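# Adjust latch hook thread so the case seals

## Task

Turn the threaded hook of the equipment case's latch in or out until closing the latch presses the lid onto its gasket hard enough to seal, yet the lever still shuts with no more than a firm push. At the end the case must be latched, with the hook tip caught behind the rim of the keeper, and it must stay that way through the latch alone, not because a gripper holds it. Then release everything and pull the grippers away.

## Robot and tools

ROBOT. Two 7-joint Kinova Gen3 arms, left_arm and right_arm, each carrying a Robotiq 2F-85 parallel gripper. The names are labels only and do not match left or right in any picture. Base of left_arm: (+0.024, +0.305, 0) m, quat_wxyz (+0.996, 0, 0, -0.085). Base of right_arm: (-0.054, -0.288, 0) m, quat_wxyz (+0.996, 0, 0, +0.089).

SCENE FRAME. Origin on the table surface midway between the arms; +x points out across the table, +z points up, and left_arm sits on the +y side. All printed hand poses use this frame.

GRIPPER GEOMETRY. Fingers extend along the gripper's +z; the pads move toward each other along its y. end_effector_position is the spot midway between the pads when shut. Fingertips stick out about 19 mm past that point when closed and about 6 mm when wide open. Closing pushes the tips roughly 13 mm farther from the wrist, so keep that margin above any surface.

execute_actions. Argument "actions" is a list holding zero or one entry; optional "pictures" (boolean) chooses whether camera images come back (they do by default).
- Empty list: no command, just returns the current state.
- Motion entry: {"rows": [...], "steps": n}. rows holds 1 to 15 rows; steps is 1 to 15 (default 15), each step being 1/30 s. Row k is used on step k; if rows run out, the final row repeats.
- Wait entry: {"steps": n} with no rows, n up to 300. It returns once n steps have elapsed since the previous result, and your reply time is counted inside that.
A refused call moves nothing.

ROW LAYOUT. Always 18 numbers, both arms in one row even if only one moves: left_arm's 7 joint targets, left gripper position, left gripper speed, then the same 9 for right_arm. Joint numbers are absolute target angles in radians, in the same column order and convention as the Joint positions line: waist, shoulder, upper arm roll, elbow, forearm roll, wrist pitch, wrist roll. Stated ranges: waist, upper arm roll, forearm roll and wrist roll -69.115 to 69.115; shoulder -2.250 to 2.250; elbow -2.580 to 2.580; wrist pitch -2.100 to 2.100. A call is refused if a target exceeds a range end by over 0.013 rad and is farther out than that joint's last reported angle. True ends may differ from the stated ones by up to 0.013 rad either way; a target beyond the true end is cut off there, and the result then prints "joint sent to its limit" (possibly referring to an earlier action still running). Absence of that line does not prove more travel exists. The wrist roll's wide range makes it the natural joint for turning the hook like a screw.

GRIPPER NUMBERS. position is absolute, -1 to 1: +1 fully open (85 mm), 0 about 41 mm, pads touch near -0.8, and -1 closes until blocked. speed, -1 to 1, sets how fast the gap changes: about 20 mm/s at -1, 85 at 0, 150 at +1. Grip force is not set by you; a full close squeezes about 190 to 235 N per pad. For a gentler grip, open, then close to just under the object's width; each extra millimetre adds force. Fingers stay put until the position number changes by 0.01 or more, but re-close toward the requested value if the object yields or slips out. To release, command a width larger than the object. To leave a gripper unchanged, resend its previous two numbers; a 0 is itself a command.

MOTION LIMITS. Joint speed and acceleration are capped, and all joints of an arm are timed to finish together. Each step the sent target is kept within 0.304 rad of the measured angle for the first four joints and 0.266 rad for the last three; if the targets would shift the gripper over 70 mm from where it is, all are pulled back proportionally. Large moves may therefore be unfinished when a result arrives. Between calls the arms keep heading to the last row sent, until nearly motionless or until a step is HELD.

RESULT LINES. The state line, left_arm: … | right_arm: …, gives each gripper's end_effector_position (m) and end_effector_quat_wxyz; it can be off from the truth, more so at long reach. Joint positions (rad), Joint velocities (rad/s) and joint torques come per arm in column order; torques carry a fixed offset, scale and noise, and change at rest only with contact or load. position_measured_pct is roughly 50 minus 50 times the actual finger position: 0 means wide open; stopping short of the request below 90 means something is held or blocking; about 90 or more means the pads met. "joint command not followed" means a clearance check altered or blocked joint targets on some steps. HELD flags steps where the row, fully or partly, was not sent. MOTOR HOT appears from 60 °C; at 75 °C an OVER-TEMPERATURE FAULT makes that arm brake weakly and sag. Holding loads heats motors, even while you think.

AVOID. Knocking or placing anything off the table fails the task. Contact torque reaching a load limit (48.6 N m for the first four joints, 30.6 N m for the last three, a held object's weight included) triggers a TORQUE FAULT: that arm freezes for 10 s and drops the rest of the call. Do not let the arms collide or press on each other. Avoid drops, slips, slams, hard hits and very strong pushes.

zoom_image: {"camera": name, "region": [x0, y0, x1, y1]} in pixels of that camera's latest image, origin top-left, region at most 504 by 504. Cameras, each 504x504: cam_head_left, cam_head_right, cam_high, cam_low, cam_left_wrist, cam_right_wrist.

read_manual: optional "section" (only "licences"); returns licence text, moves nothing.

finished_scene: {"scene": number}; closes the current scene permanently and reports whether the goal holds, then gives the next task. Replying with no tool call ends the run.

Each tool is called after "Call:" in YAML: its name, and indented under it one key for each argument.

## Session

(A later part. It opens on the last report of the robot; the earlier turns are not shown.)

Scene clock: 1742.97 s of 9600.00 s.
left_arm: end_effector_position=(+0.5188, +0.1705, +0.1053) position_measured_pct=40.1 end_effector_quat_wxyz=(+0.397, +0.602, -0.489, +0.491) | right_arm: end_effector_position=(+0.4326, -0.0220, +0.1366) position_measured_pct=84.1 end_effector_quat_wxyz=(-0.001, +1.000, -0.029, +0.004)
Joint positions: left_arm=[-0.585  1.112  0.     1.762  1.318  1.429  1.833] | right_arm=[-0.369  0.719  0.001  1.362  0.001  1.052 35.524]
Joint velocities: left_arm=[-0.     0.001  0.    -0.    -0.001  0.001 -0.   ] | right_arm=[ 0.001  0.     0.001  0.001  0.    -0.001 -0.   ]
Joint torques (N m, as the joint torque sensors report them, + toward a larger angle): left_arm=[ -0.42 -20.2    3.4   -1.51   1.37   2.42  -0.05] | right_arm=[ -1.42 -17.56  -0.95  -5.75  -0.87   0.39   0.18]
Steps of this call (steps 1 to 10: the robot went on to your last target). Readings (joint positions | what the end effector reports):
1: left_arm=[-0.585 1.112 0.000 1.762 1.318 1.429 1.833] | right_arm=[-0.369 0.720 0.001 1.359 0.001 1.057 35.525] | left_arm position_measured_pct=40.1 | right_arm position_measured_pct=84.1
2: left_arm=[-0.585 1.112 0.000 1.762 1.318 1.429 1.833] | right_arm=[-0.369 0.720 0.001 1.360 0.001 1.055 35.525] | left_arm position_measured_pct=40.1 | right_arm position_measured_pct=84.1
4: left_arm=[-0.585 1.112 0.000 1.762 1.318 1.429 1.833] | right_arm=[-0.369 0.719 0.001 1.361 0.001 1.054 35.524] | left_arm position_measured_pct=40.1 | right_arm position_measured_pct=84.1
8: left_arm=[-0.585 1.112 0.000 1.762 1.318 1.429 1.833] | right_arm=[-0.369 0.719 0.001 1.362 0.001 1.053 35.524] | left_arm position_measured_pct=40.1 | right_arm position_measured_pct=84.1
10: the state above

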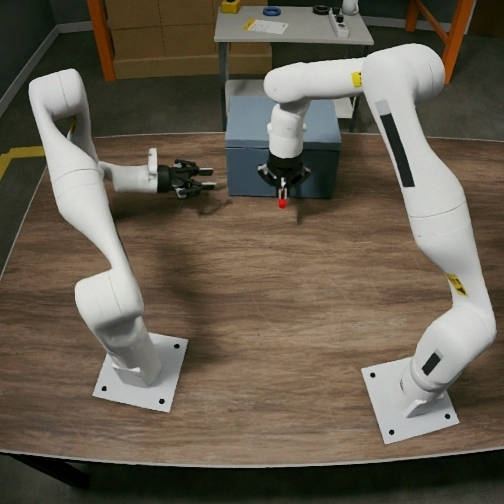

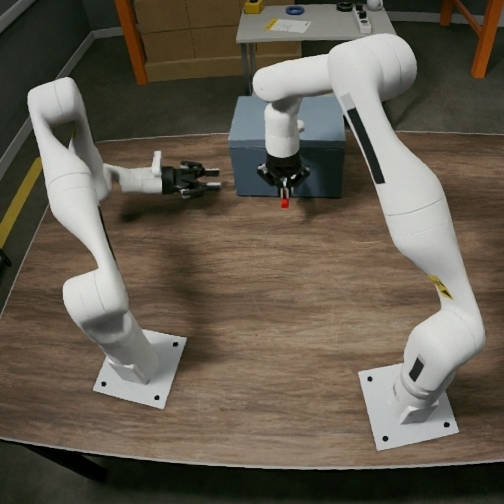

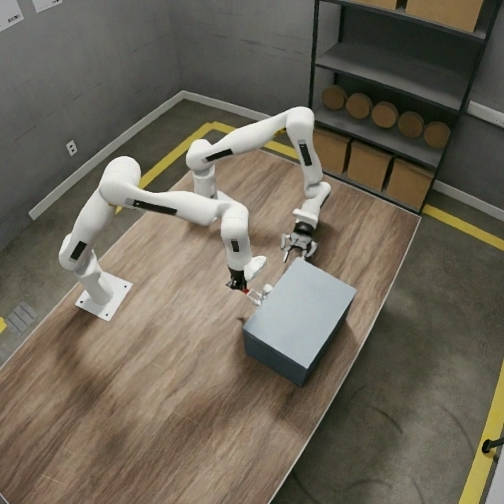

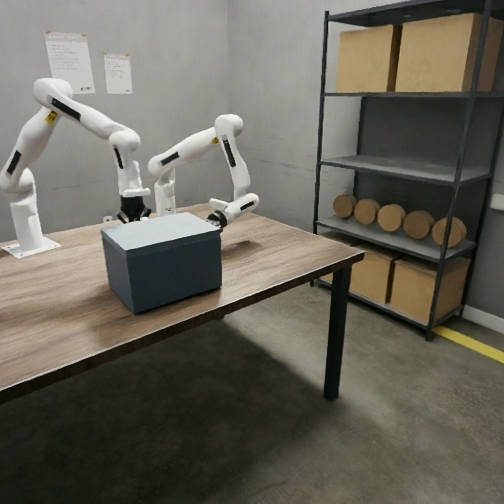

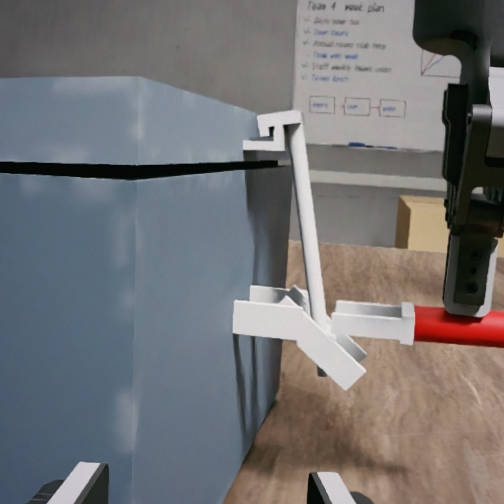

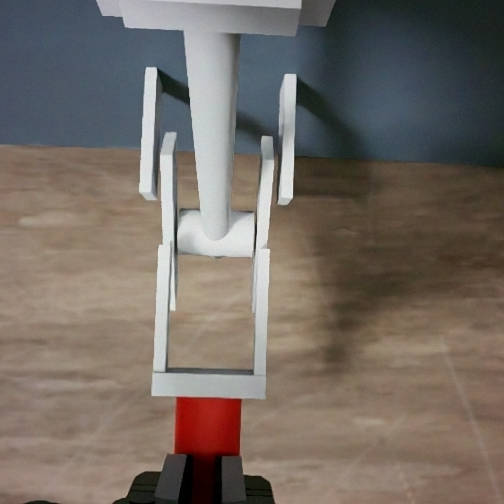

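Call:
execute_actions:
  actions:
    - {"rows":[[-0.585,1.112,0,1.762,1.318,1.429,1.833,0.2,0,-0.3699,0.7227,0,1.3616,0,1.0573,35.5249,-0.69,-1],[-0.585,1.112,0,1.762,1.318,1.429,1.833,0.2,0,-0.3693,0.7222,0,1.358,0,1.0613,35.5255,-0.69,-1],[-0.585,1.112,0,1.762,1.318,1.429,1.833,0.2,0,-0.3687,0.7218,0,1.3544,0,1.0654,35.5261,-0.69,-1],[-0.585,1.112,0,1.762,1.318,1.429,1.833,0.2,0,-0.3681,0.7213,0,1.3508,0,1.0695,35.5267,-0.69,-1],[-0.585,1.112,0,1.762,1.318,1.429,1.833,0.2,0,-0.3676,0.7208,0,1.3472,0,1.0735,35.5273,-0.69,-1],[-0.585,1.112,0,1.762,1.318,1.429,1.833,0.2,0,-0.3673,0.72,0,1.344,0,1.0775,35.5276,-0.69,-1],[-0.585,1.112,0,1.762,1.318,1.429,1.833,0.2,0,-0.3669,0.7192,0,1.341,0,1.0814,35.528,-0.69,-1],[-0.585,1.112,0,1.762,1.318,1.429,1.833,0.2,0,-0.3665,0.7184,0,1.338,0,1.085,35.5283,-0.69,-1],[-0.585,1.112,0,1.762,1.318,1.429,1.833,0.2,0,-0.3665,0.7184,0,1.338,0,1.085,35.5283,-0.35,-0.5]],"steps":15}
  pictures: false

Call:
execute_actions:
  actions:
    - {"steps":8}

Scene clock: 1759.83 s of 9600.00 s.
left_arm: end_effector_position=(+0.5188, +0.1705, +0.1053) position_measured_pct=40.1 end_effector_quat_wxyz=(+0.397, +0.602, -0.489, +0.491) | right_arm: end_effector_position=(+0.4339, -0.0218, +0.1436) position_measured_pct=76.2 end_effector_quat_wxyz=(-0.000, +1.000, -0.028, +0.000)
Joint positions: left_arm=[-0.585  1.112  0.     1.762  1.318  1.429  1.833] | right_arm=[-0.367  0.718 -0.     1.338 -0.     1.085 35.528]
Joint velocities: left_arm=[ 0.     0.001 -0.001  0.    -0.     0.    -0.   ] | right_arm=[ 0.001  0.002 -0.    -0.005 -0.     0.007  0.001]
Joint torques (N m, as the joint torque sensors report them, + toward a larger angle): left_arm=[  0.03 -20.34   3.26  -1.61   1.06   2.45   0.06] | right_arm=[ -0.25 -21.44   0.08  -8.24  -0.43   0.35   0.2 ]
Steps of this call (steps 1 to 15: the robot went on to your last target; steps 16 to 491: nothing new was sent; steps 492 to 506: all 15 steps of this action). Readings (joint positions | what the end effector reports):
492: left_arm=[-0.585 1.112 0.000 1.762 1.318 1.429 1.833] | right_arm=[-0.369 0.719 0.001 1.362 0.001 1.053 35.524] | left_arm position_measured_pct=40.1 | right_arm position_measured_pct=84.1
493: left_arm=[-0.585 1.112 0.000 1.762 1.318 1.429 1.833] | right_arm=[-0.369 0.719 0.001 1.361 0.001 1.054 35.525] | left_arm position_measured_pct=40.1 | right_arm position_measured_pct=84.1
495: left_arm=[-0.585 1.112 0.000 1.762 1.318 1.429 1.833] | right_arm=[-0.368 0.719 0.001 1.357 0.001 1.060 35.525] | left_arm position_measured_pct=40.1 | right_arm position_measured_pct=84.1
499: left_arm=[-0.585 1.112 0.000 1.762 1.318 1.429 1.833] | right_arm=[-0.367 0.718 0.000 1.346 0.000 1.075 35.527] | left_arm position_measured_pct=40.1 | right_arm position_measured_pct=84.1
506: the state above

Scene clock: 1760.10 s of 9600.00 s.
left_arm: end_effector_position=(+0.5188, +0.1705, +0.1053) position_measured_pct=40.1 end_effector_quat_wxyz=(+0.397, +0.602, -0.489, +0.491) | right_arm: end_effector_position=(+0.4339, -0.0218, +0.1436) position_measured_pct=67.5 end_effector_quat_wxyz=(-0.000, +1.000, -0.028, +0.000)
Joint positions: left_arm=[-0.585  1.112  0.     1.762  1.318  1.429  1.833] | right_arm=[-0.367  0.718  0.     1.338  0.     1.085 35.528]
Joint velocities: left_arm=[-0.    -0.001  0.001  0.     0.    -0.     0.001] | right_arm=[-0.     0.001 -0.    -0.     0.001  0.001  0.   ]
Joint torques (N m, as the joint torque sensors report them, + toward a larger angle): left_arm=[  0.06 -19.99   3.12  -1.52   0.93   2.46   0.07] | right_arm=[ -0.38 -21.41   0.18  -8.13  -0.09  -0.06   0.24]
Steps of this call (steps 1 to 8: the robot went on to your last target). Readings (joint positions | what the end effector reports):
1: left_arm=[-0.585 1.112 0.000 1.762 1.318 1.429 1.833] | right_arm=[-0.367 0.718 -0.000 1.338 -0.000 1.085 35.528] | left_arm position_measured_pct=40.1 | right_arm position_measured_pct=74.6
2: left_arm=[-0.585 1.112 0.000 1.762 1.318 1.429 1.833] | right_arm=[-0.367 0.718 0.000 1.338 0.000 1.085 35.528] | left_arm position_measured_pct=40.1 | right_arm position_measured_pct=72.6
4: left_arm=[-0.585 1.112 0.000 1.762 1.318 1.429 1.833] | right_arm=[-0.367 0.718 0.000 1.338 0.000 1.085 35.528] | left_arm position_measured_pct=40.1 | right_arm position_measured_pct=69.0
8: the state above

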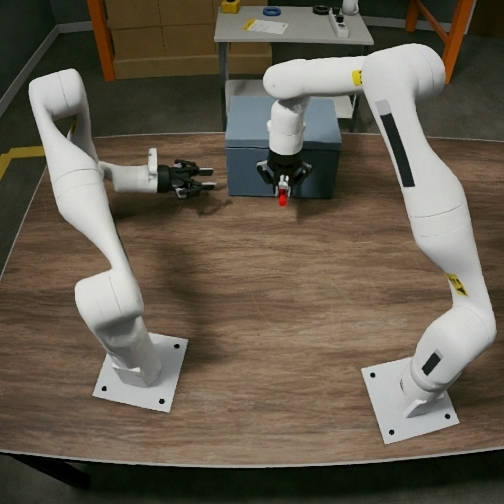

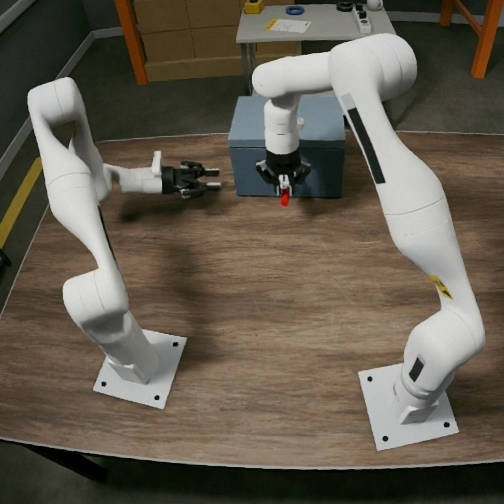

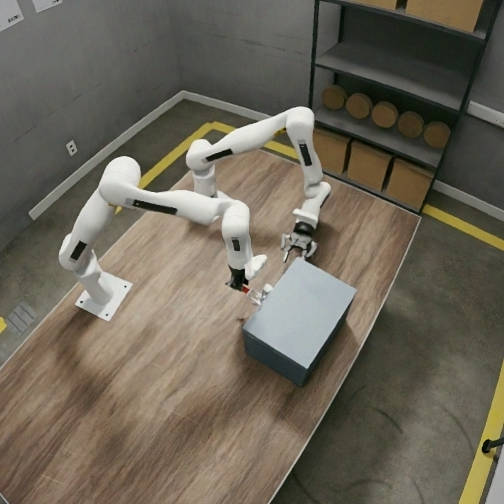

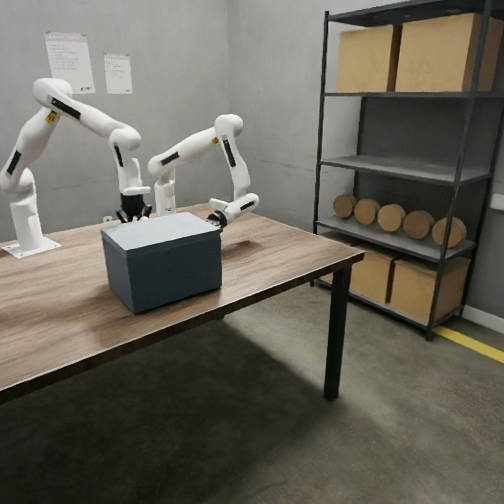

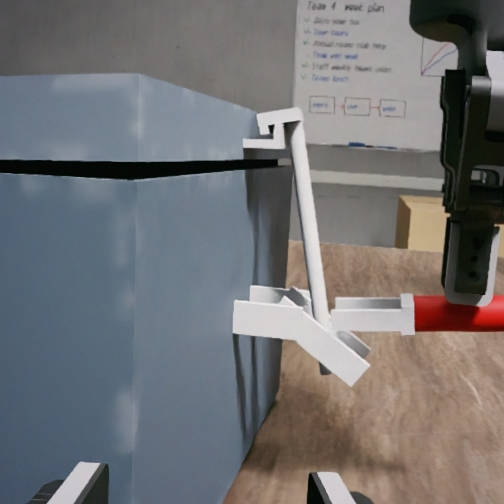

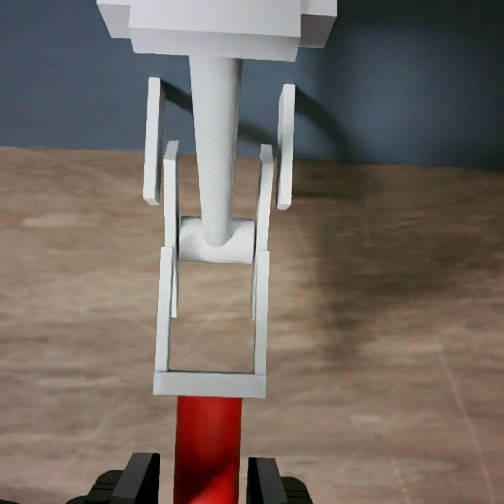

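Call:
execute_actions:
  actions:
    - {"rows":[[-0.585,1.112,0,1.762,1.318,1.429,1.833,0.2,0,-0.3642,0.7256,0,1.3323,-0.0051,1.0906,35.533,-0.35,-0.5],[-0.585,1.112,0,1.762,1.318,1.429,1.833,0.2,0,-0.3619,0.7327,0,1.3267,-0.0103,1.0962,35.5376,-0.35,-0.5],[-0.585,1.112,0,1.762,1.318,1.429,1.833,0.2,0,-0.3596,0.7399,0,1.321,-0.0154,1.1018,35.5423,-0.35,-0.5],[-0.585,1.112,0,1.762,1.318,1.429,1.833,0.2,0,-0.3573,0.7471,0,1.3154,-0.0206,1.1074,35.547,-0.35,-0.5],[-0.585,1.112,0,1.762,1.318,1.429,1.833,0.2,0,-0.355,0.7543,0,1.3097,-0.0257,1.113,35.5517,-0.35,-0.5],[-0.585,1.112,0,1.762,1.318,1.429,1.833,0.2,0,-0.3527,0.7614,0,1.304,-0.0308,1.1186,35.5563,-0.35,-0.5],[-0.585,1.112,0,1.762,1.318,1.429,1.833,0.2,0,-0.3504,0.7686,0,1.2984,-0.036,1.1242,35.561,-0.35,-0.5],[-0.585,1.112,0,1.762,1.318,1.429,1.833,0.2,0,-0.3481,0.7758,0,1.2927,-0.0411,1.1298,35.5657,-0.35,-0.5],[-0.585,1.112,0,1.762,1.318,1.429,1.833,0.2,0,-0.3458,0.7829,0,1.2871,-0.0463,1.1354,35.5703,-0.35,-0.5],[-0.585,1.112,0,1.762,1.318,1.429,1.833,0.2,0,-0.3435,0.7901,0,1.2814,-0.0514,1.141,35.575,-0.35,-0.5]],"steps":15}
  pictures: false

Call:
execute_actions:
  actions:
    - {"steps":6}

Scene clock: 1782.80 s of 9600.00 s.
left_arm: end_effector_position=(+0.5188, +0.1705, +0.1053) position_measured_pct=40.1 end_effector_quat_wxyz=(+0.397, +0.602, -0.489, +0.491) | right_arm: end_effector_position=(+0.4307, -0.0214, +0.1212) position_measured_pct=67.5 end_effector_quat_wxyz=(-0.002, +0.999, -0.027, -0.041)
Joint positions: left_arm=[-0.585  1.112  0.     1.762  1.318  1.429  1.833] | right_arm=[-0.345  0.786  0.     1.284 -0.05   1.139 35.574]
Joint velocities: left_arm=[ 0.    -0.002  0.    -0.     0.     0.    -0.001] | right_arm=[ 0.009  0.032 -0.001 -0.029 -0.022  0.025  0.019]
Joint torques (N m, as the joint torque sensors report them, + toward a larger angle): left_arm=[ -0.08 -20.18   2.7   -1.75   1.23   2.48  -0.16] | right_arm=[ -0.39 -23.05   0.29  -7.61  -0.46  -0.06  -0.02]
Steps of this call (steps 1 to 15: the robot went on to your last target; steps 16 to 666: nothing new was sent; steps 667 to 681: all 15 steps of this action). Readings (joint positions | what the end effector reports):
667: left_arm=[-0.585 1.112 0.000 1.762 1.318 1.429 1.833] | right_arm=[-0.366 0.719 -0.000 1.337 -0.000 1.086 35.529] | left_arm position_measured_pct=40.1 | right_arm position_measured_pct=67.5
668: left_arm=[-0.585 1.112 0.000 1.762 1.318 1.429 1.833] | right_arm=[-0.365 0.722 -0.000 1.335 -0.002 1.087 35.530] | left_arm position_measured_pct=40.1 | right_arm position_measured_pct=67.5
670: left_arm=[-0.585 1.112 0.000 1.762 1.318 1.429 1.833] | right_arm=[-0.362 0.731 -0.000 1.328 -0.008 1.094 35.536] | left_arm position_measured_pct=40.1 | right_arm position_measured_pct=67.5
674: left_arm=[-0.585 1.112 0.000 1.762 1.318 1.429 1.833] | right_arm=[-0.355 0.755 -0.000 1.310 -0.025 1.113 35.551] | left_arm position_measured_pct=40.1 | right_arm position_measured_pct=67.5
681: the state above

Scene clock: 1783.00 s of 9600.00 s.
left_arm: end_effector_position=(+0.5188, +0.1705, +0.1053) position_measured_pct=40.1 end_effector_quat_wxyz=(+0.397, +0.602, -0.489, +0.491) | right_arm: end_effector_position=(+0.4307, -0.0215, +0.1201) position_measured_pct=67.5 end_effector_quat_wxyz=(-0.002, +0.999, -0.027, -0.042)
Joint positions: left_arm=[-0.585  1.112  0.     1.762  1.318  1.429  1.833] | right_arm=[-0.344  0.79   0.     1.282 -0.051  1.141 35.575]
Joint velocities: left_arm=[0.    0.002 0.001 0.    0.001 0.    0.   ] | right_arm=[ 0.001  0.005  0.    -0.002 -0.001  0.001  0.001]
Joint torques (N m, as the joint torque sensors report them, + toward a larger angle): left_arm=[ -0.81 -20.38   3.07  -1.52   0.95   2.56   0.34] | right_arm=[  0.24 -22.66   0.12  -8.04  -0.24  -0.03   0.3 ]
Steps of this call (steps 1 to 6: the robot went on to your last target). Readings (joint positions | what the end effector reports):
1: left_arm=[-0.585 1.112 0.000 1.762 1.318 1.429 1.833] | right_arm=[-0.344 0.787 0.000 1.283 -0.050 1.140 35.574] | left_arm position_measured_pct=40.1 | right_arm position_measured_pct=67.5
2: left_arm=[-0.585 1.112 0.000 1.762 1.318 1.429 1.833] | right_arm=[-0.344 0.788 0.000 1.282 -0.051 1.140 35.574] | left_arm position_measured_pct=40.1 | right_arm position_measured_pct=67.5
4: left_arm=[-0.585 1.112 0.000 1.762 1.318 1.429 1.833] | right_arm=[-0.344 0.789 0.000 1.282 -0.051 1.141 35.575] | left_arm position_measured_pct=40.1 | right_arm position_measured_pct=67.5
6: the state above

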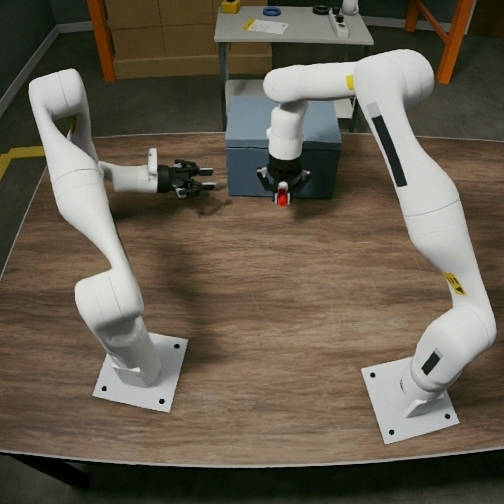

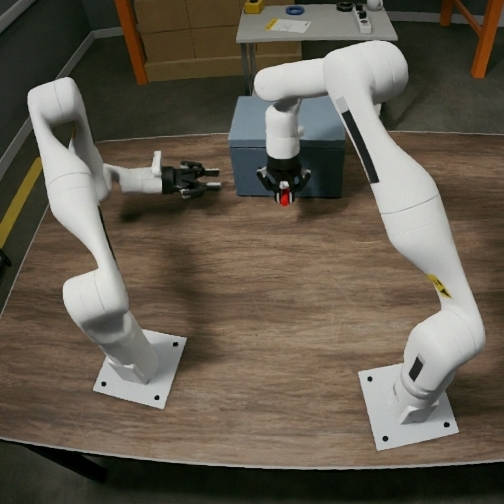

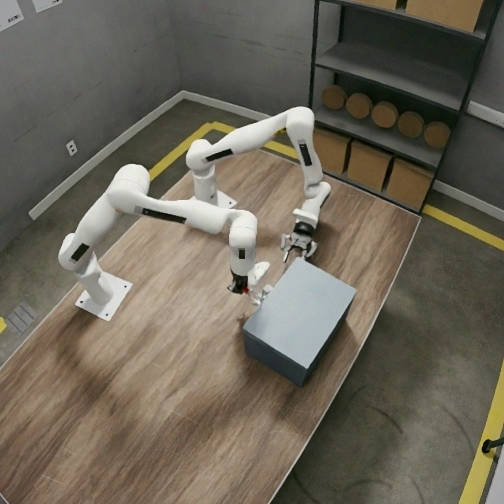

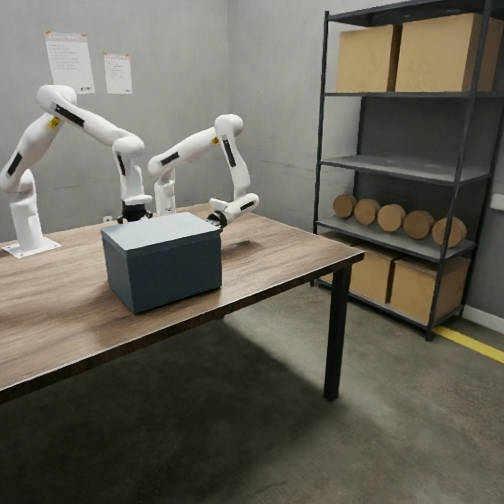

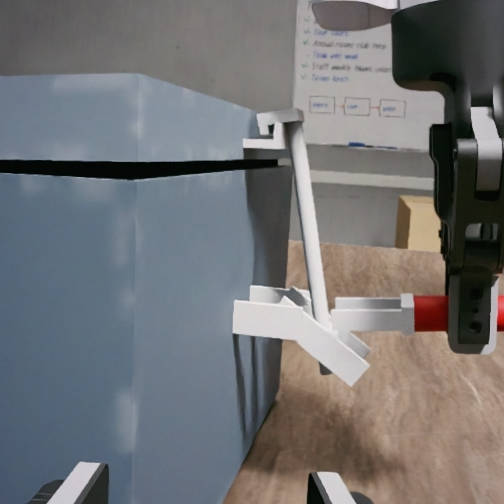

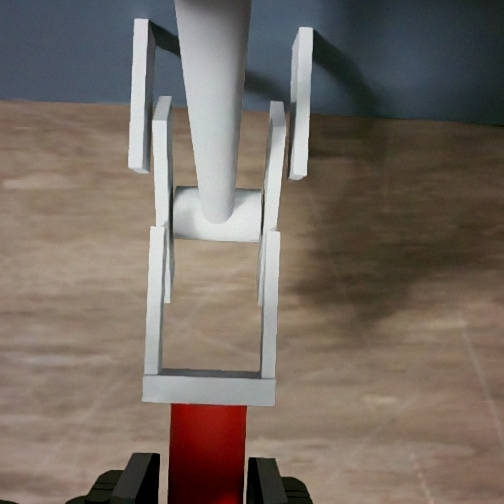

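Call:
execute_actions:
  actions:
    - {"rows":[[-0.585,1.112,0,1.762,1.318,1.429,1.833,0.2,0,-0.3435,0.7901,0,1.2814,-0.0514,1.141,35.575,-0.58,-0.5]],"steps":15}
  pictures: false

Call:
execute_actions:
  actions:
    - {"rows":[[-0.585,1.112,0,1.762,1.318,1.429,1.833,0.2,0,-0.3466,0.7852,0,1.2947,-0.045,1.1238,35.5688,-0.58,-0.5],[-0.585,1.112,0,1.762,1.318,1.429,1.833,0.2,0,-0.3498,0.7804,0,1.3079,-0.0386,1.1065,35.5627,-0.58,-0.5],[-0.585,1.112,0,1.762,1.318,1.429,1.833,0.2,0,-0.3529,0.7755,0,1.3212,-0.0321,1.0893,35.5565,-0.58,-0.5],[-0.585,1.112,0,1.762,1.318,1.429,1.833,0.2,0,-0.356,0.7706,0,1.3344,-0.0257,1.072,35.5503,-0.58,-0.5],[-0.585,1.112,0,1.762,1.318,1.429,1.833,0.2,0,-0.3591,0.7657,0,1.3477,-0.0193,1.0548,35.5441,-0.58,-0.5],[-0.585,1.112,0,1.762,1.318,1.429,1.833,0.2,0,-0.3623,0.7609,0,1.3609,-0.0129,1.0375,35.538,-0.58,-0.5],[-0.585,1.112,0,1.762,1.318,1.429,1.833,0.2,0,-0.3654,0.756,0,1.3742,-0.0064,1.0203,35.5318,-0.58,-0.5],[-0.585,1.112,0,1.762,1.318,1.429,1.833,0.2,0,-0.3685,0.7511,0,1.3874,0,1.003,35.5256,-0.58,-0.5]],"steps":15}
  pictures: false

Call:
execute_actions:
  actions:
    - {"rows":[[-0.585,1.112,0,1.762,1.318,1.429,1.833,0.2,0,-0.3719,0.7472,0,1.3998,0.0084,0.9858,35.5169,-0.58,-0.5],[-0.585,1.112,0,1.762,1.318,1.429,1.833,0.2,0,-0.3753,0.7433,0,1.4123,0.0169,0.9687,35.5082,-0.58,-0.5],[-0.585,1.112,0,1.762,1.318,1.429,1.833,0.2,0,-0.3786,0.7394,0,1.4247,0.0253,0.9515,35.4995,-0.58,-0.5],[-0.585,1.112,0,1.762,1.318,1.429,1.833,0.2,0,-0.382,0.7356,0,1.4372,0.0337,0.9344,35.4908,-0.58,-0.5],[-0.585,1.112,0,1.762,1.318,1.429,1.833,0.2,0,-0.3854,0.7317,0,1.4496,0.0421,0.9172,35.4821,-0.58,-0.5],[-0.585,1.112,0,1.762,1.318,1.429,1.833,0.2,0,-0.3888,0.7278,0,1.462,0.0506,0.9,35.4734,-0.58,-0.5],[-0.585,1.112,0,1.762,1.318,1.429,1.833,0.2,0,-0.3921,0.7239,0,1.4745,0.059,0.8829,35.4647,-0.58,-0.5],[-0.585,1.112,0,1.762,1.318,1.429,1.833,0.2,0,-0.3955,0.72,0,1.4869,0.0674,0.8657,35.456,-0.58,-0.5]],"steps":15}

Scene clock: 1810.67 s of 9600.00 s.
left_arm: end_effector_position=(+0.5188, +0.1705, +0.1053) position_measured_pct=40.1 end_effector_quat_wxyz=(+0.397, +0.602, -0.489, +0.491) | right_arm: end_effector_position=(+0.4308, -0.0224, +0.1200) position_measured_pct=74.6 end_effector_quat_wxyz=(-0.001, +0.999, -0.027, -0.042)
Joint positions: left_arm=[-0.585  1.112  0.     1.762  1.318  1.429  1.833] | right_arm=[-0.343  0.79   0.     1.282 -0.051  1.142 35.575]
Joint velocities: left_arm=[ 0.     0.001  0.     0.    -0.    -0.001 -0.   ] | right_arm=[ 0.    -0.002 -0.001  0.     0.     0.001 -0.   ]
Joint torques (N m, as the joint torque sensors report them, + toward a larger angle): left_arm=[ -0.28 -20.3    2.93  -1.7    0.93   2.36   0.09] | right_arm=[ -0.58 -21.8   -0.24  -8.32  -0.75  -0.22  -0.06]
Steps of this call (steps 1 to 15: the robot went on to your last target; steps 16 to 815: nothing new was sent; steps 816 to 830: all 15 steps of this action). Readings (joint positions | what the end effector reports):
816: left_arm=[-0.585 1.112 0.000 1.762 1.318 1.429 1.833] | right_arm=[-0.343 0.790 0.000 1.281 -0.051 1.141 35.575] | left_arm position_measured_pct=40.1 | right_arm position_measured_pct=67.5
817: left_arm=[-0.585 1.112 0.000 1.762 1.318 1.429 1.833] | right_arm=[-0.343 0.790 0.000 1.281 -0.051 1.141 35.575] | left_arm position_measured_pct=40.1 | right_arm position_measured_pct=67.9
819: left_arm=[-0.585 1.112 0.000 1.762 1.318 1.429 1.833] | right_arm=[-0.343 0.790 0.000 1.282 -0.051 1.142 35.575] | left_arm position_measured_pct=40.1 | right_arm position_measured_pct=70.2
823: left_arm=[-0.585 1.112 0.000 1.762 1.318 1.429 1.833] | right_arm=[-0.343 0.790 0.000 1.282 -0.051 1.142 35.575] | left_arm position_measured_pct=40.1 | right_arm position_measured_pct=74.6
830: the state above

Scene clock: 1811.17 s of 9600.00 s.
left_arm: end_effector_position=(+0.5188, +0.1705, +0.1053) position_measured_pct=40.1 end_effector_quat_wxyz=(+0.397, +0.602, -0.489, +0.491) | right_arm: end_effector_position=(+0.4301, -0.0224, +0.1130) position_measured_pct=74.6 end_effector_quat_wxyz=(+0.000, +1.000, -0.028, -0.001)
Joint positions: left_arm=[-0.585  1.112  0.     1.762  1.318  1.429  1.833] | right_arm=[-0.368  0.75  -0.001  1.386 -0.001  1.008 35.527]
Joint velocities: left_arm=[ 0.001 -0.001  0.001  0.    -0.     0.     0.001] | right_arm=[-0.011 -0.016  0.003  0.028  0.012 -0.035 -0.01 ]
Joint torques (N m, as the joint torque sensors report them, + toward a larger angle): left_arm=[ -0.29 -20.61   2.75  -1.83   0.78   2.51   0.26] | right_arm=[  0.71 -19.05   0.41  -8.59  -0.25  -1.25   0.18]
Steps of this call (steps 1 to 15: all 15 steps of this action). Readings (joint positions | what the end effector reports):
1: left_arm=[-0.585 1.112 0.000 1.762 1.318 1.429 1.833] | right_arm=[-0.343 0.789 0.001 1.283 -0.050 1.141 35.575] | left_arm position_measured_pct=40.1 | right_arm position_measured_pct=74.6
2: left_arm=[-0.585 1.112 0.000 1.762 1.318 1.429 1.833] | right_arm=[-0.345 0.787 0.001 1.287 -0.048 1.136 35.573] | left_arm position_measured_pct=40.1 | right_arm position_measured_pct=74.6
4: left_arm=[-0.585 1.112 0.000 1.762 1.318 1.429 1.833] | right_arm=[-0.348 0.781 0.001 1.301 -0.042 1.118 35.567] | left_arm position_measured_pct=40.1 | right_arm position_measured_pct=74.6
8: left_arm=[-0.585 1.112 0.000 1.762 1.318 1.429 1.833] | right_arm=[-0.358 0.765 -0.000 1.343 -0.022 1.064 35.547] | left_arm position_measured_pct=40.1 | right_arm position_measured_pct=74.6
15: the state above

Scene clock: 1811.67 s of 9600.00 s.
left_arm: end_effector_position=(+0.5188, +0.1705, +0.1053) position_measured_pct=40.1 end_effector_quat_wxyz=(+0.397, +0.602, -0.489, +0.491) | right_arm: end_effector_position=(+0.4301, -0.0224, +0.1054) position_measured_pct=74.6 end_effector_quat_wxyz=(+0.002, +0.999, -0.028, +0.041)
Joint positions: left_arm=[-0.585  1.112  0.     1.762  1.318  1.429  1.833] | right_arm=[-0.396  0.718 -0.002  1.487  0.066  0.872 35.457]
Joint velocities: left_arm=[ 0.     0.    -0.     0.     0.     0.001  0.   ] | right_arm=[-0.01  -0.013  0.002  0.026  0.016 -0.032 -0.014]
Joint torques (N m, as the joint torque sensors report them, + toward a larger angle): left_arm=[ -0.22 -20.02   2.97  -1.72   1.32   2.6    0.12] | right_arm=[  1.43 -17.7    2.    -9.65   0.34  -2.67   0.11]
Steps of this call (steps 1 to 15: all 15 steps of this action). Readings (joint positions | what the end effector reports):
1: left_arm=[-0.585 1.112 0.000 1.762 1.318 1.429 1.833] | right_arm=[-0.369 0.749 -0.001 1.388 -0.000 1.006 35.526] | left_arm position_measured_pct=40.1 | right_arm position_measured_pct=74.6
2: left_arm=[-0.585 1.112 0.000 1.762 1.318 1.429 1.833] | right_arm=[-0.370 0.747 -0.000 1.392 0.002 1.001 35.523] | left_arm position_measured_pct=40.1 | right_arm position_measured_pct=74.6
4: left_arm=[-0.585 1.112 0.000 1.762 1.318 1.429 1.833] | right_arm=[-0.374 0.742 -0.000 1.406 0.011 0.982 35.514] | left_arm position_measured_pct=40.1 | right_arm position_measured_pct=74.6
8: left_arm=[-0.585 1.112 0.000 1.762 1.318 1.429 1.833] | right_arm=[-0.385 0.730 -0.001 1.447 0.038 0.928 35.486] | left_arm position_measured_pct=40.1 | right_arm position_measured_pct=74.6
15: the state above

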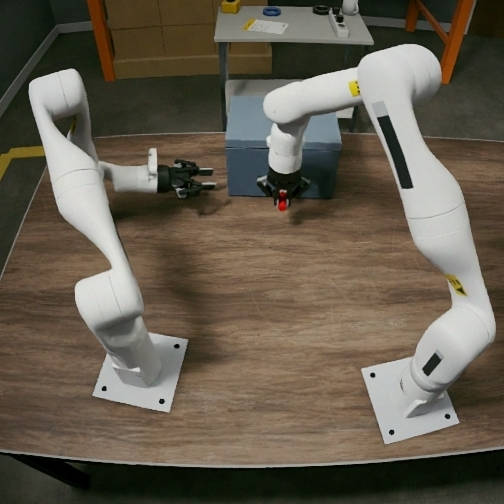

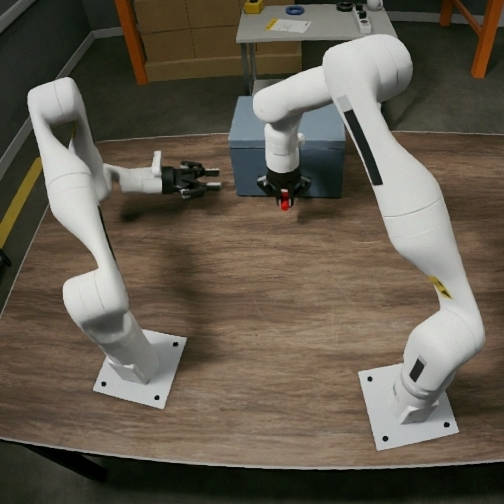

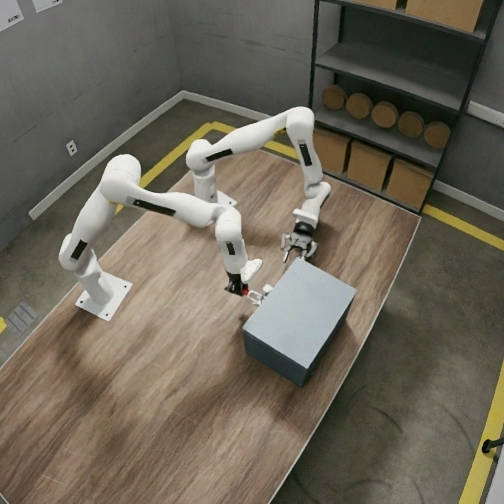

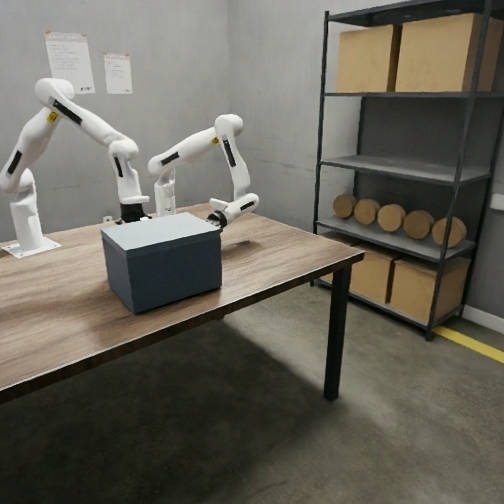

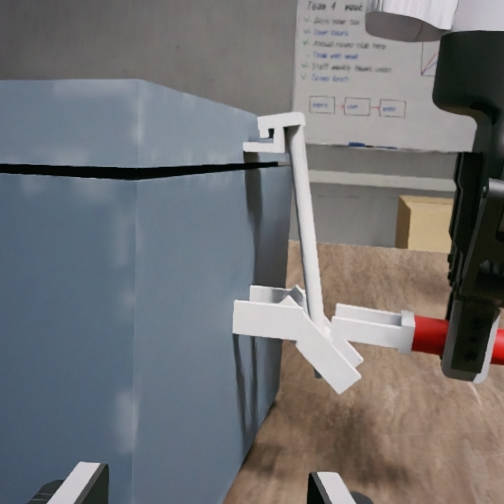

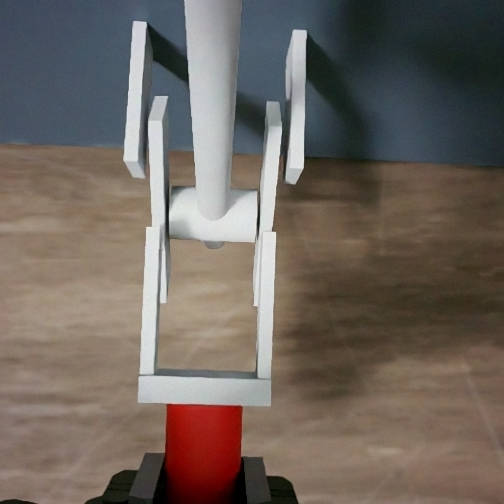

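Call:
execute_actions:
  actions:
    - {"rows":[[-0.585,1.112,0,1.762,1.318,1.429,1.833,0.2,0,-0.3991,0.7172,0,1.4985,0.079,0.849,35.4436,-0.58,-0.5],[-0.585,1.112,0,1.762,1.318,1.429,1.833,0.2,0,-0.4028,0.7145,0,1.51,0.0905,0.8324,35.4312,-0.58,-0.5],[-0.585,1.112,0,1.762,1.318,1.429,1.833,0.2,0,-0.4064,0.7117,0,1.5216,0.1021,0.8157,35.4188,-0.58,-0.5],[-0.585,1.112,0,1.762,1.318,1.429,1.833,0.2,0,-0.4101,0.7089,0,1.5331,0.1137,0.7991,35.4064,-0.58,-0.5],[-0.585,1.112,0,1.762,1.318,1.429,1.833,0.2,0,-0.4137,0.7061,0,1.5447,0.1252,0.7824,35.394,-0.58,-0.5],[-0.585,1.112,0,1.762,1.318,1.429,1.833,0.2,0,-0.4173,0.7034,0,1.5562,0.1368,0.7657,35.3816,-0.58,-0.5],[-0.585,1.112,0,1.762,1.318,1.429,1.833,0.2,0,-0.421,0.7006,0,1.5678,0.1483,0.7491,35.3692,-0.58,-0.5],[-0.585,1.112,0,1.762,1.318,1.429,1.833,0.2,0,-0.4246,0.6978,0,1.5793,0.1599,0.7324,35.3568,-0.58,-0.5]],"steps":15}
  pictures: false

Call:
execute_actions:
  actions:
    - {"rows":[[-0.585,1.112,0,1.762,1.318,1.429,1.833,0.2,0,-0.4285,0.6959,0,1.5902,0.175,0.7165,35.3405,-0.58,-0.5],[-0.585,1.112,0,1.762,1.318,1.429,1.833,0.2,0,-0.4324,0.6941,0,1.6012,0.19,0.7005,35.3242,-0.58,-0.5],[-0.585,1.112,0,1.762,1.318,1.429,1.833,0.2,0,-0.4362,0.6922,0,1.6121,0.2051,0.6846,35.3078,-0.58,-0.5],[-0.585,1.112,0,1.762,1.318,1.429,1.833,0.2,0,-0.4401,0.6903,0,1.623,0.2201,0.6686,35.2915,-0.58,-0.5],[-0.585,1.112,0,1.762,1.318,1.429,1.833,0.2,0,-0.444,0.6891,0,1.6336,0.2382,0.6535,35.272,-0.58,-0.5],[-0.585,1.112,0,1.762,1.318,1.429,1.833,0.2,0,-0.4479,0.6879,0,1.6443,0.2564,0.6384,35.2524,-0.58,-0.5],[-0.585,1.112,0,1.762,1.318,1.429,1.833,0.2,0,-0.4518,0.6867,0,1.6549,0.2745,0.6233,35.2329,-0.58,-0.5],[-0.585,1.112,0,1.762,1.318,1.429,1.833,0.2,0,-0.4557,0.6855,0,1.6655,0.2926,0.6082,35.2133,-0.58,-0.5]],"steps":15}

Call:
zoom_image:
  camera: "cam_left_wrist"
  region: [110, 150, 170, 195]

Scene clock: 1842.07 s of 9600.00 s.
left_arm: end_effector_position=(+0.5188, +0.1705, +0.1053) position_measured_pct=40.1 end_effector_quat_wxyz=(+0.397, +0.602, -0.489, +0.491) | right_arm: end_effector_position=(+0.4308, -0.0224, +0.0974) position_measured_pct=74.6 end_effector_quat_wxyz=(+0.003, +0.996, -0.027, +0.084)
Joint positions: left_arm=[-0.585  1.112  0.     1.762  1.318  1.429  1.833] | right_arm=[-0.426  0.695 -0.002  1.581  0.157  0.74  35.359]
Joint velocities: left_arm=[ 0.    -0.001  0.    -0.     0.     0.001 -0.   ] | right_arm=[-0.008 -0.009  0.003  0.024  0.019 -0.03  -0.02 ]
Joint torques (N m, as the joint torque sensors report them, + toward a larger angle): left_arm=[ -0.62 -20.39   2.84  -1.28   0.82   2.26   0.06] | right_arm=[  1.87 -16.85   1.89 -10.5    0.95  -3.03   0.1 ]
Steps of this call (steps 1 to 15: the robot went on to your last target; steps 16 to 897: nothing new was sent; steps 898 to 912: all 15 steps of this action). Readings (joint positions | what the end effector reports):
898: left_arm=[-0.585 1.112 0.000 1.762 1.318 1.429 1.833] | right_arm=[-0.397 0.716 -0.001 1.490 0.067 0.869 35.456] | left_arm position_measured_pct=40.1 | right_arm position_measured_pct=74.6
899: left_arm=[-0.585 1.112 0.000 1.762 1.318 1.429 1.833] | right_arm=[-0.399 0.715 -0.001 1.493 0.071 0.864 35.452] | left_arm position_measured_pct=40.1 | right_arm position_measured_pct=74.6
901: left_arm=[-0.585 1.112 0.000 1.762 1.318 1.429 1.833] | right_arm=[-0.403 0.712 -0.001 1.506 0.083 0.846 35.439] | left_arm position_measured_pct=40.1 | right_arm position_measured_pct=74.6
905: left_arm=[-0.585 1.112 0.000 1.762 1.318 1.429 1.833] | right_arm=[-0.415 0.703 -0.002 1.544 0.120 0.793 35.399] | left_arm position_measured_pct=40.1 | right_arm position_measured_pct=74.6
912: the state above

Scene clock: 1842.57 s of 9600.00 s.
left_arm: end_effector_position=(+0.5188, +0.1705, +0.1053) position_measured_pct=40.1 end_effector_quat_wxyz=(+0.397, +0.602, -0.489, +0.491) | right_arm: end_effector_position=(+0.4323, -0.0225, +0.0892) position_measured_pct=74.6 end_effector_quat_wxyz=(+0.005, +0.992, -0.027, +0.127)
Joint positions: left_arm=[-0.585  1.112  0.     1.762  1.318  1.429  1.833] | right_arm=[-0.457  0.682 -0.003  1.668  0.289  0.616 35.216]
Joint velocities: left_arm=[ 0.001  0.    -0.001  0.     0.    -0.    -0.   ] | right_arm=[-0.011 -0.004  0.004  0.021  0.029 -0.028 -0.03 ]
Joint torques (N m, as the joint torque sensors report them, + toward a larger angle): left_arm=[ -0.51 -20.19   2.95  -1.54   1.1    2.52   0.28] | right_arm=[  2.78 -16.37   2.26 -11.23   1.15  -3.04   0.15]
Steps of this call (steps 1 to 15: all 15 steps of this action). Readings (joint positions | what the end effector reports):
1: left_arm=[-0.585 1.112 0.000 1.762 1.318 1.429 1.833] | right_arm=[-0.427 0.694 -0.002 1.582 0.159 0.738 35.357] | left_arm position_measured_pct=40.1 | right_arm position_measured_pct=74.6
2: left_arm=[-0.585 1.112 0.000 1.762 1.318 1.429 1.833] | right_arm=[-0.428 0.693 -0.002 1.586 0.163 0.733 35.352] | left_arm position_measured_pct=40.1 | right_arm position_measured_pct=74.6
4: left_arm=[-0.585 1.112 0.000 1.762 1.318 1.429 1.833] | right_arm=[-0.433 0.691 -0.002 1.599 0.180 0.715 35.334] | left_arm position_measured_pct=40.1 | right_arm position_measured_pct=74.6
8: left_arm=[-0.585 1.112 0.000 1.762 1.318 1.429 1.833] | right_arm=[-0.446 0.686 -0.002 1.634 0.233 0.664 35.276] | left_arm position_measured_pct=40.1 | right_arm position_measured_pct=74.6
15: the state above

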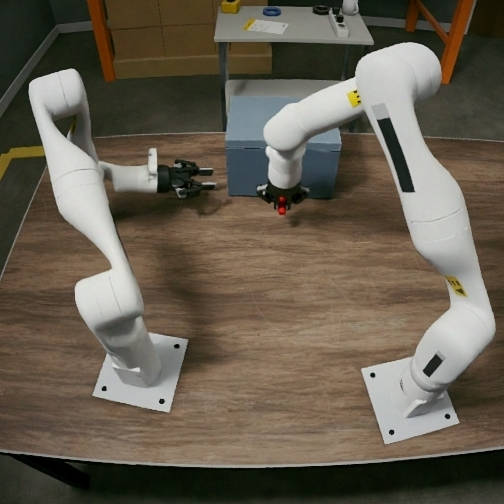

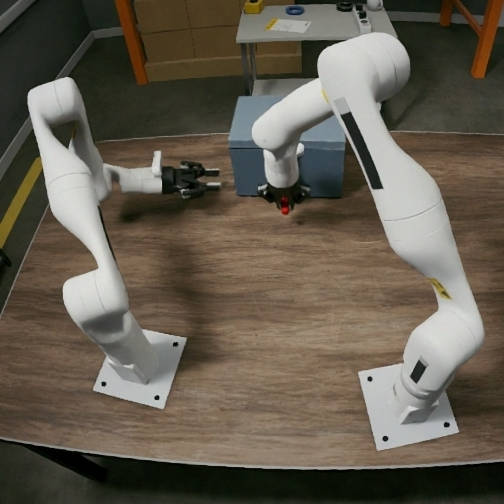

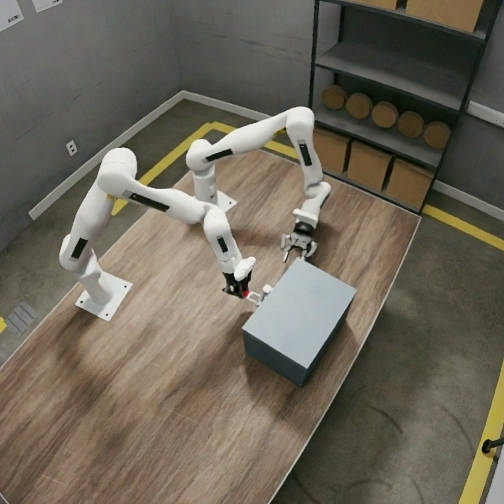

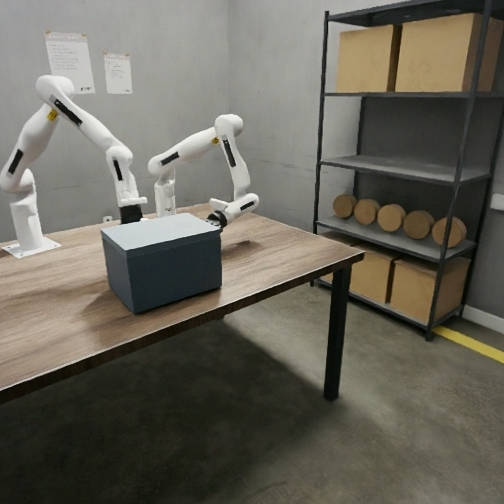

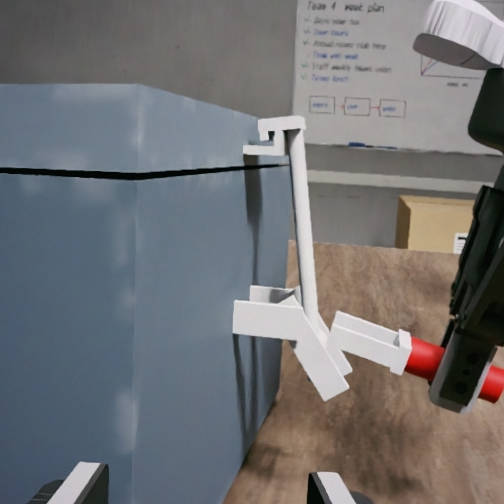

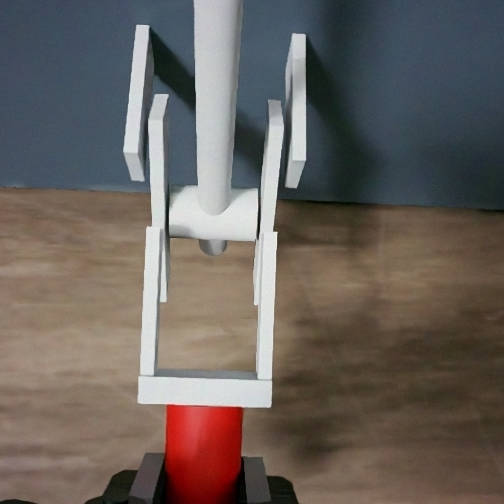

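Region (110, 150, 170, 195) of cam_left_wrist's 504x504 image, scaled by 8.400; it fills the top 378 rows of this view, and the rest is white.

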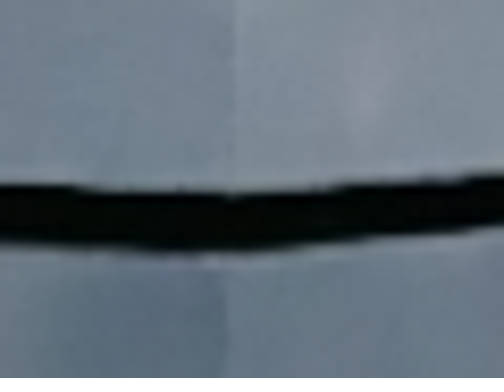

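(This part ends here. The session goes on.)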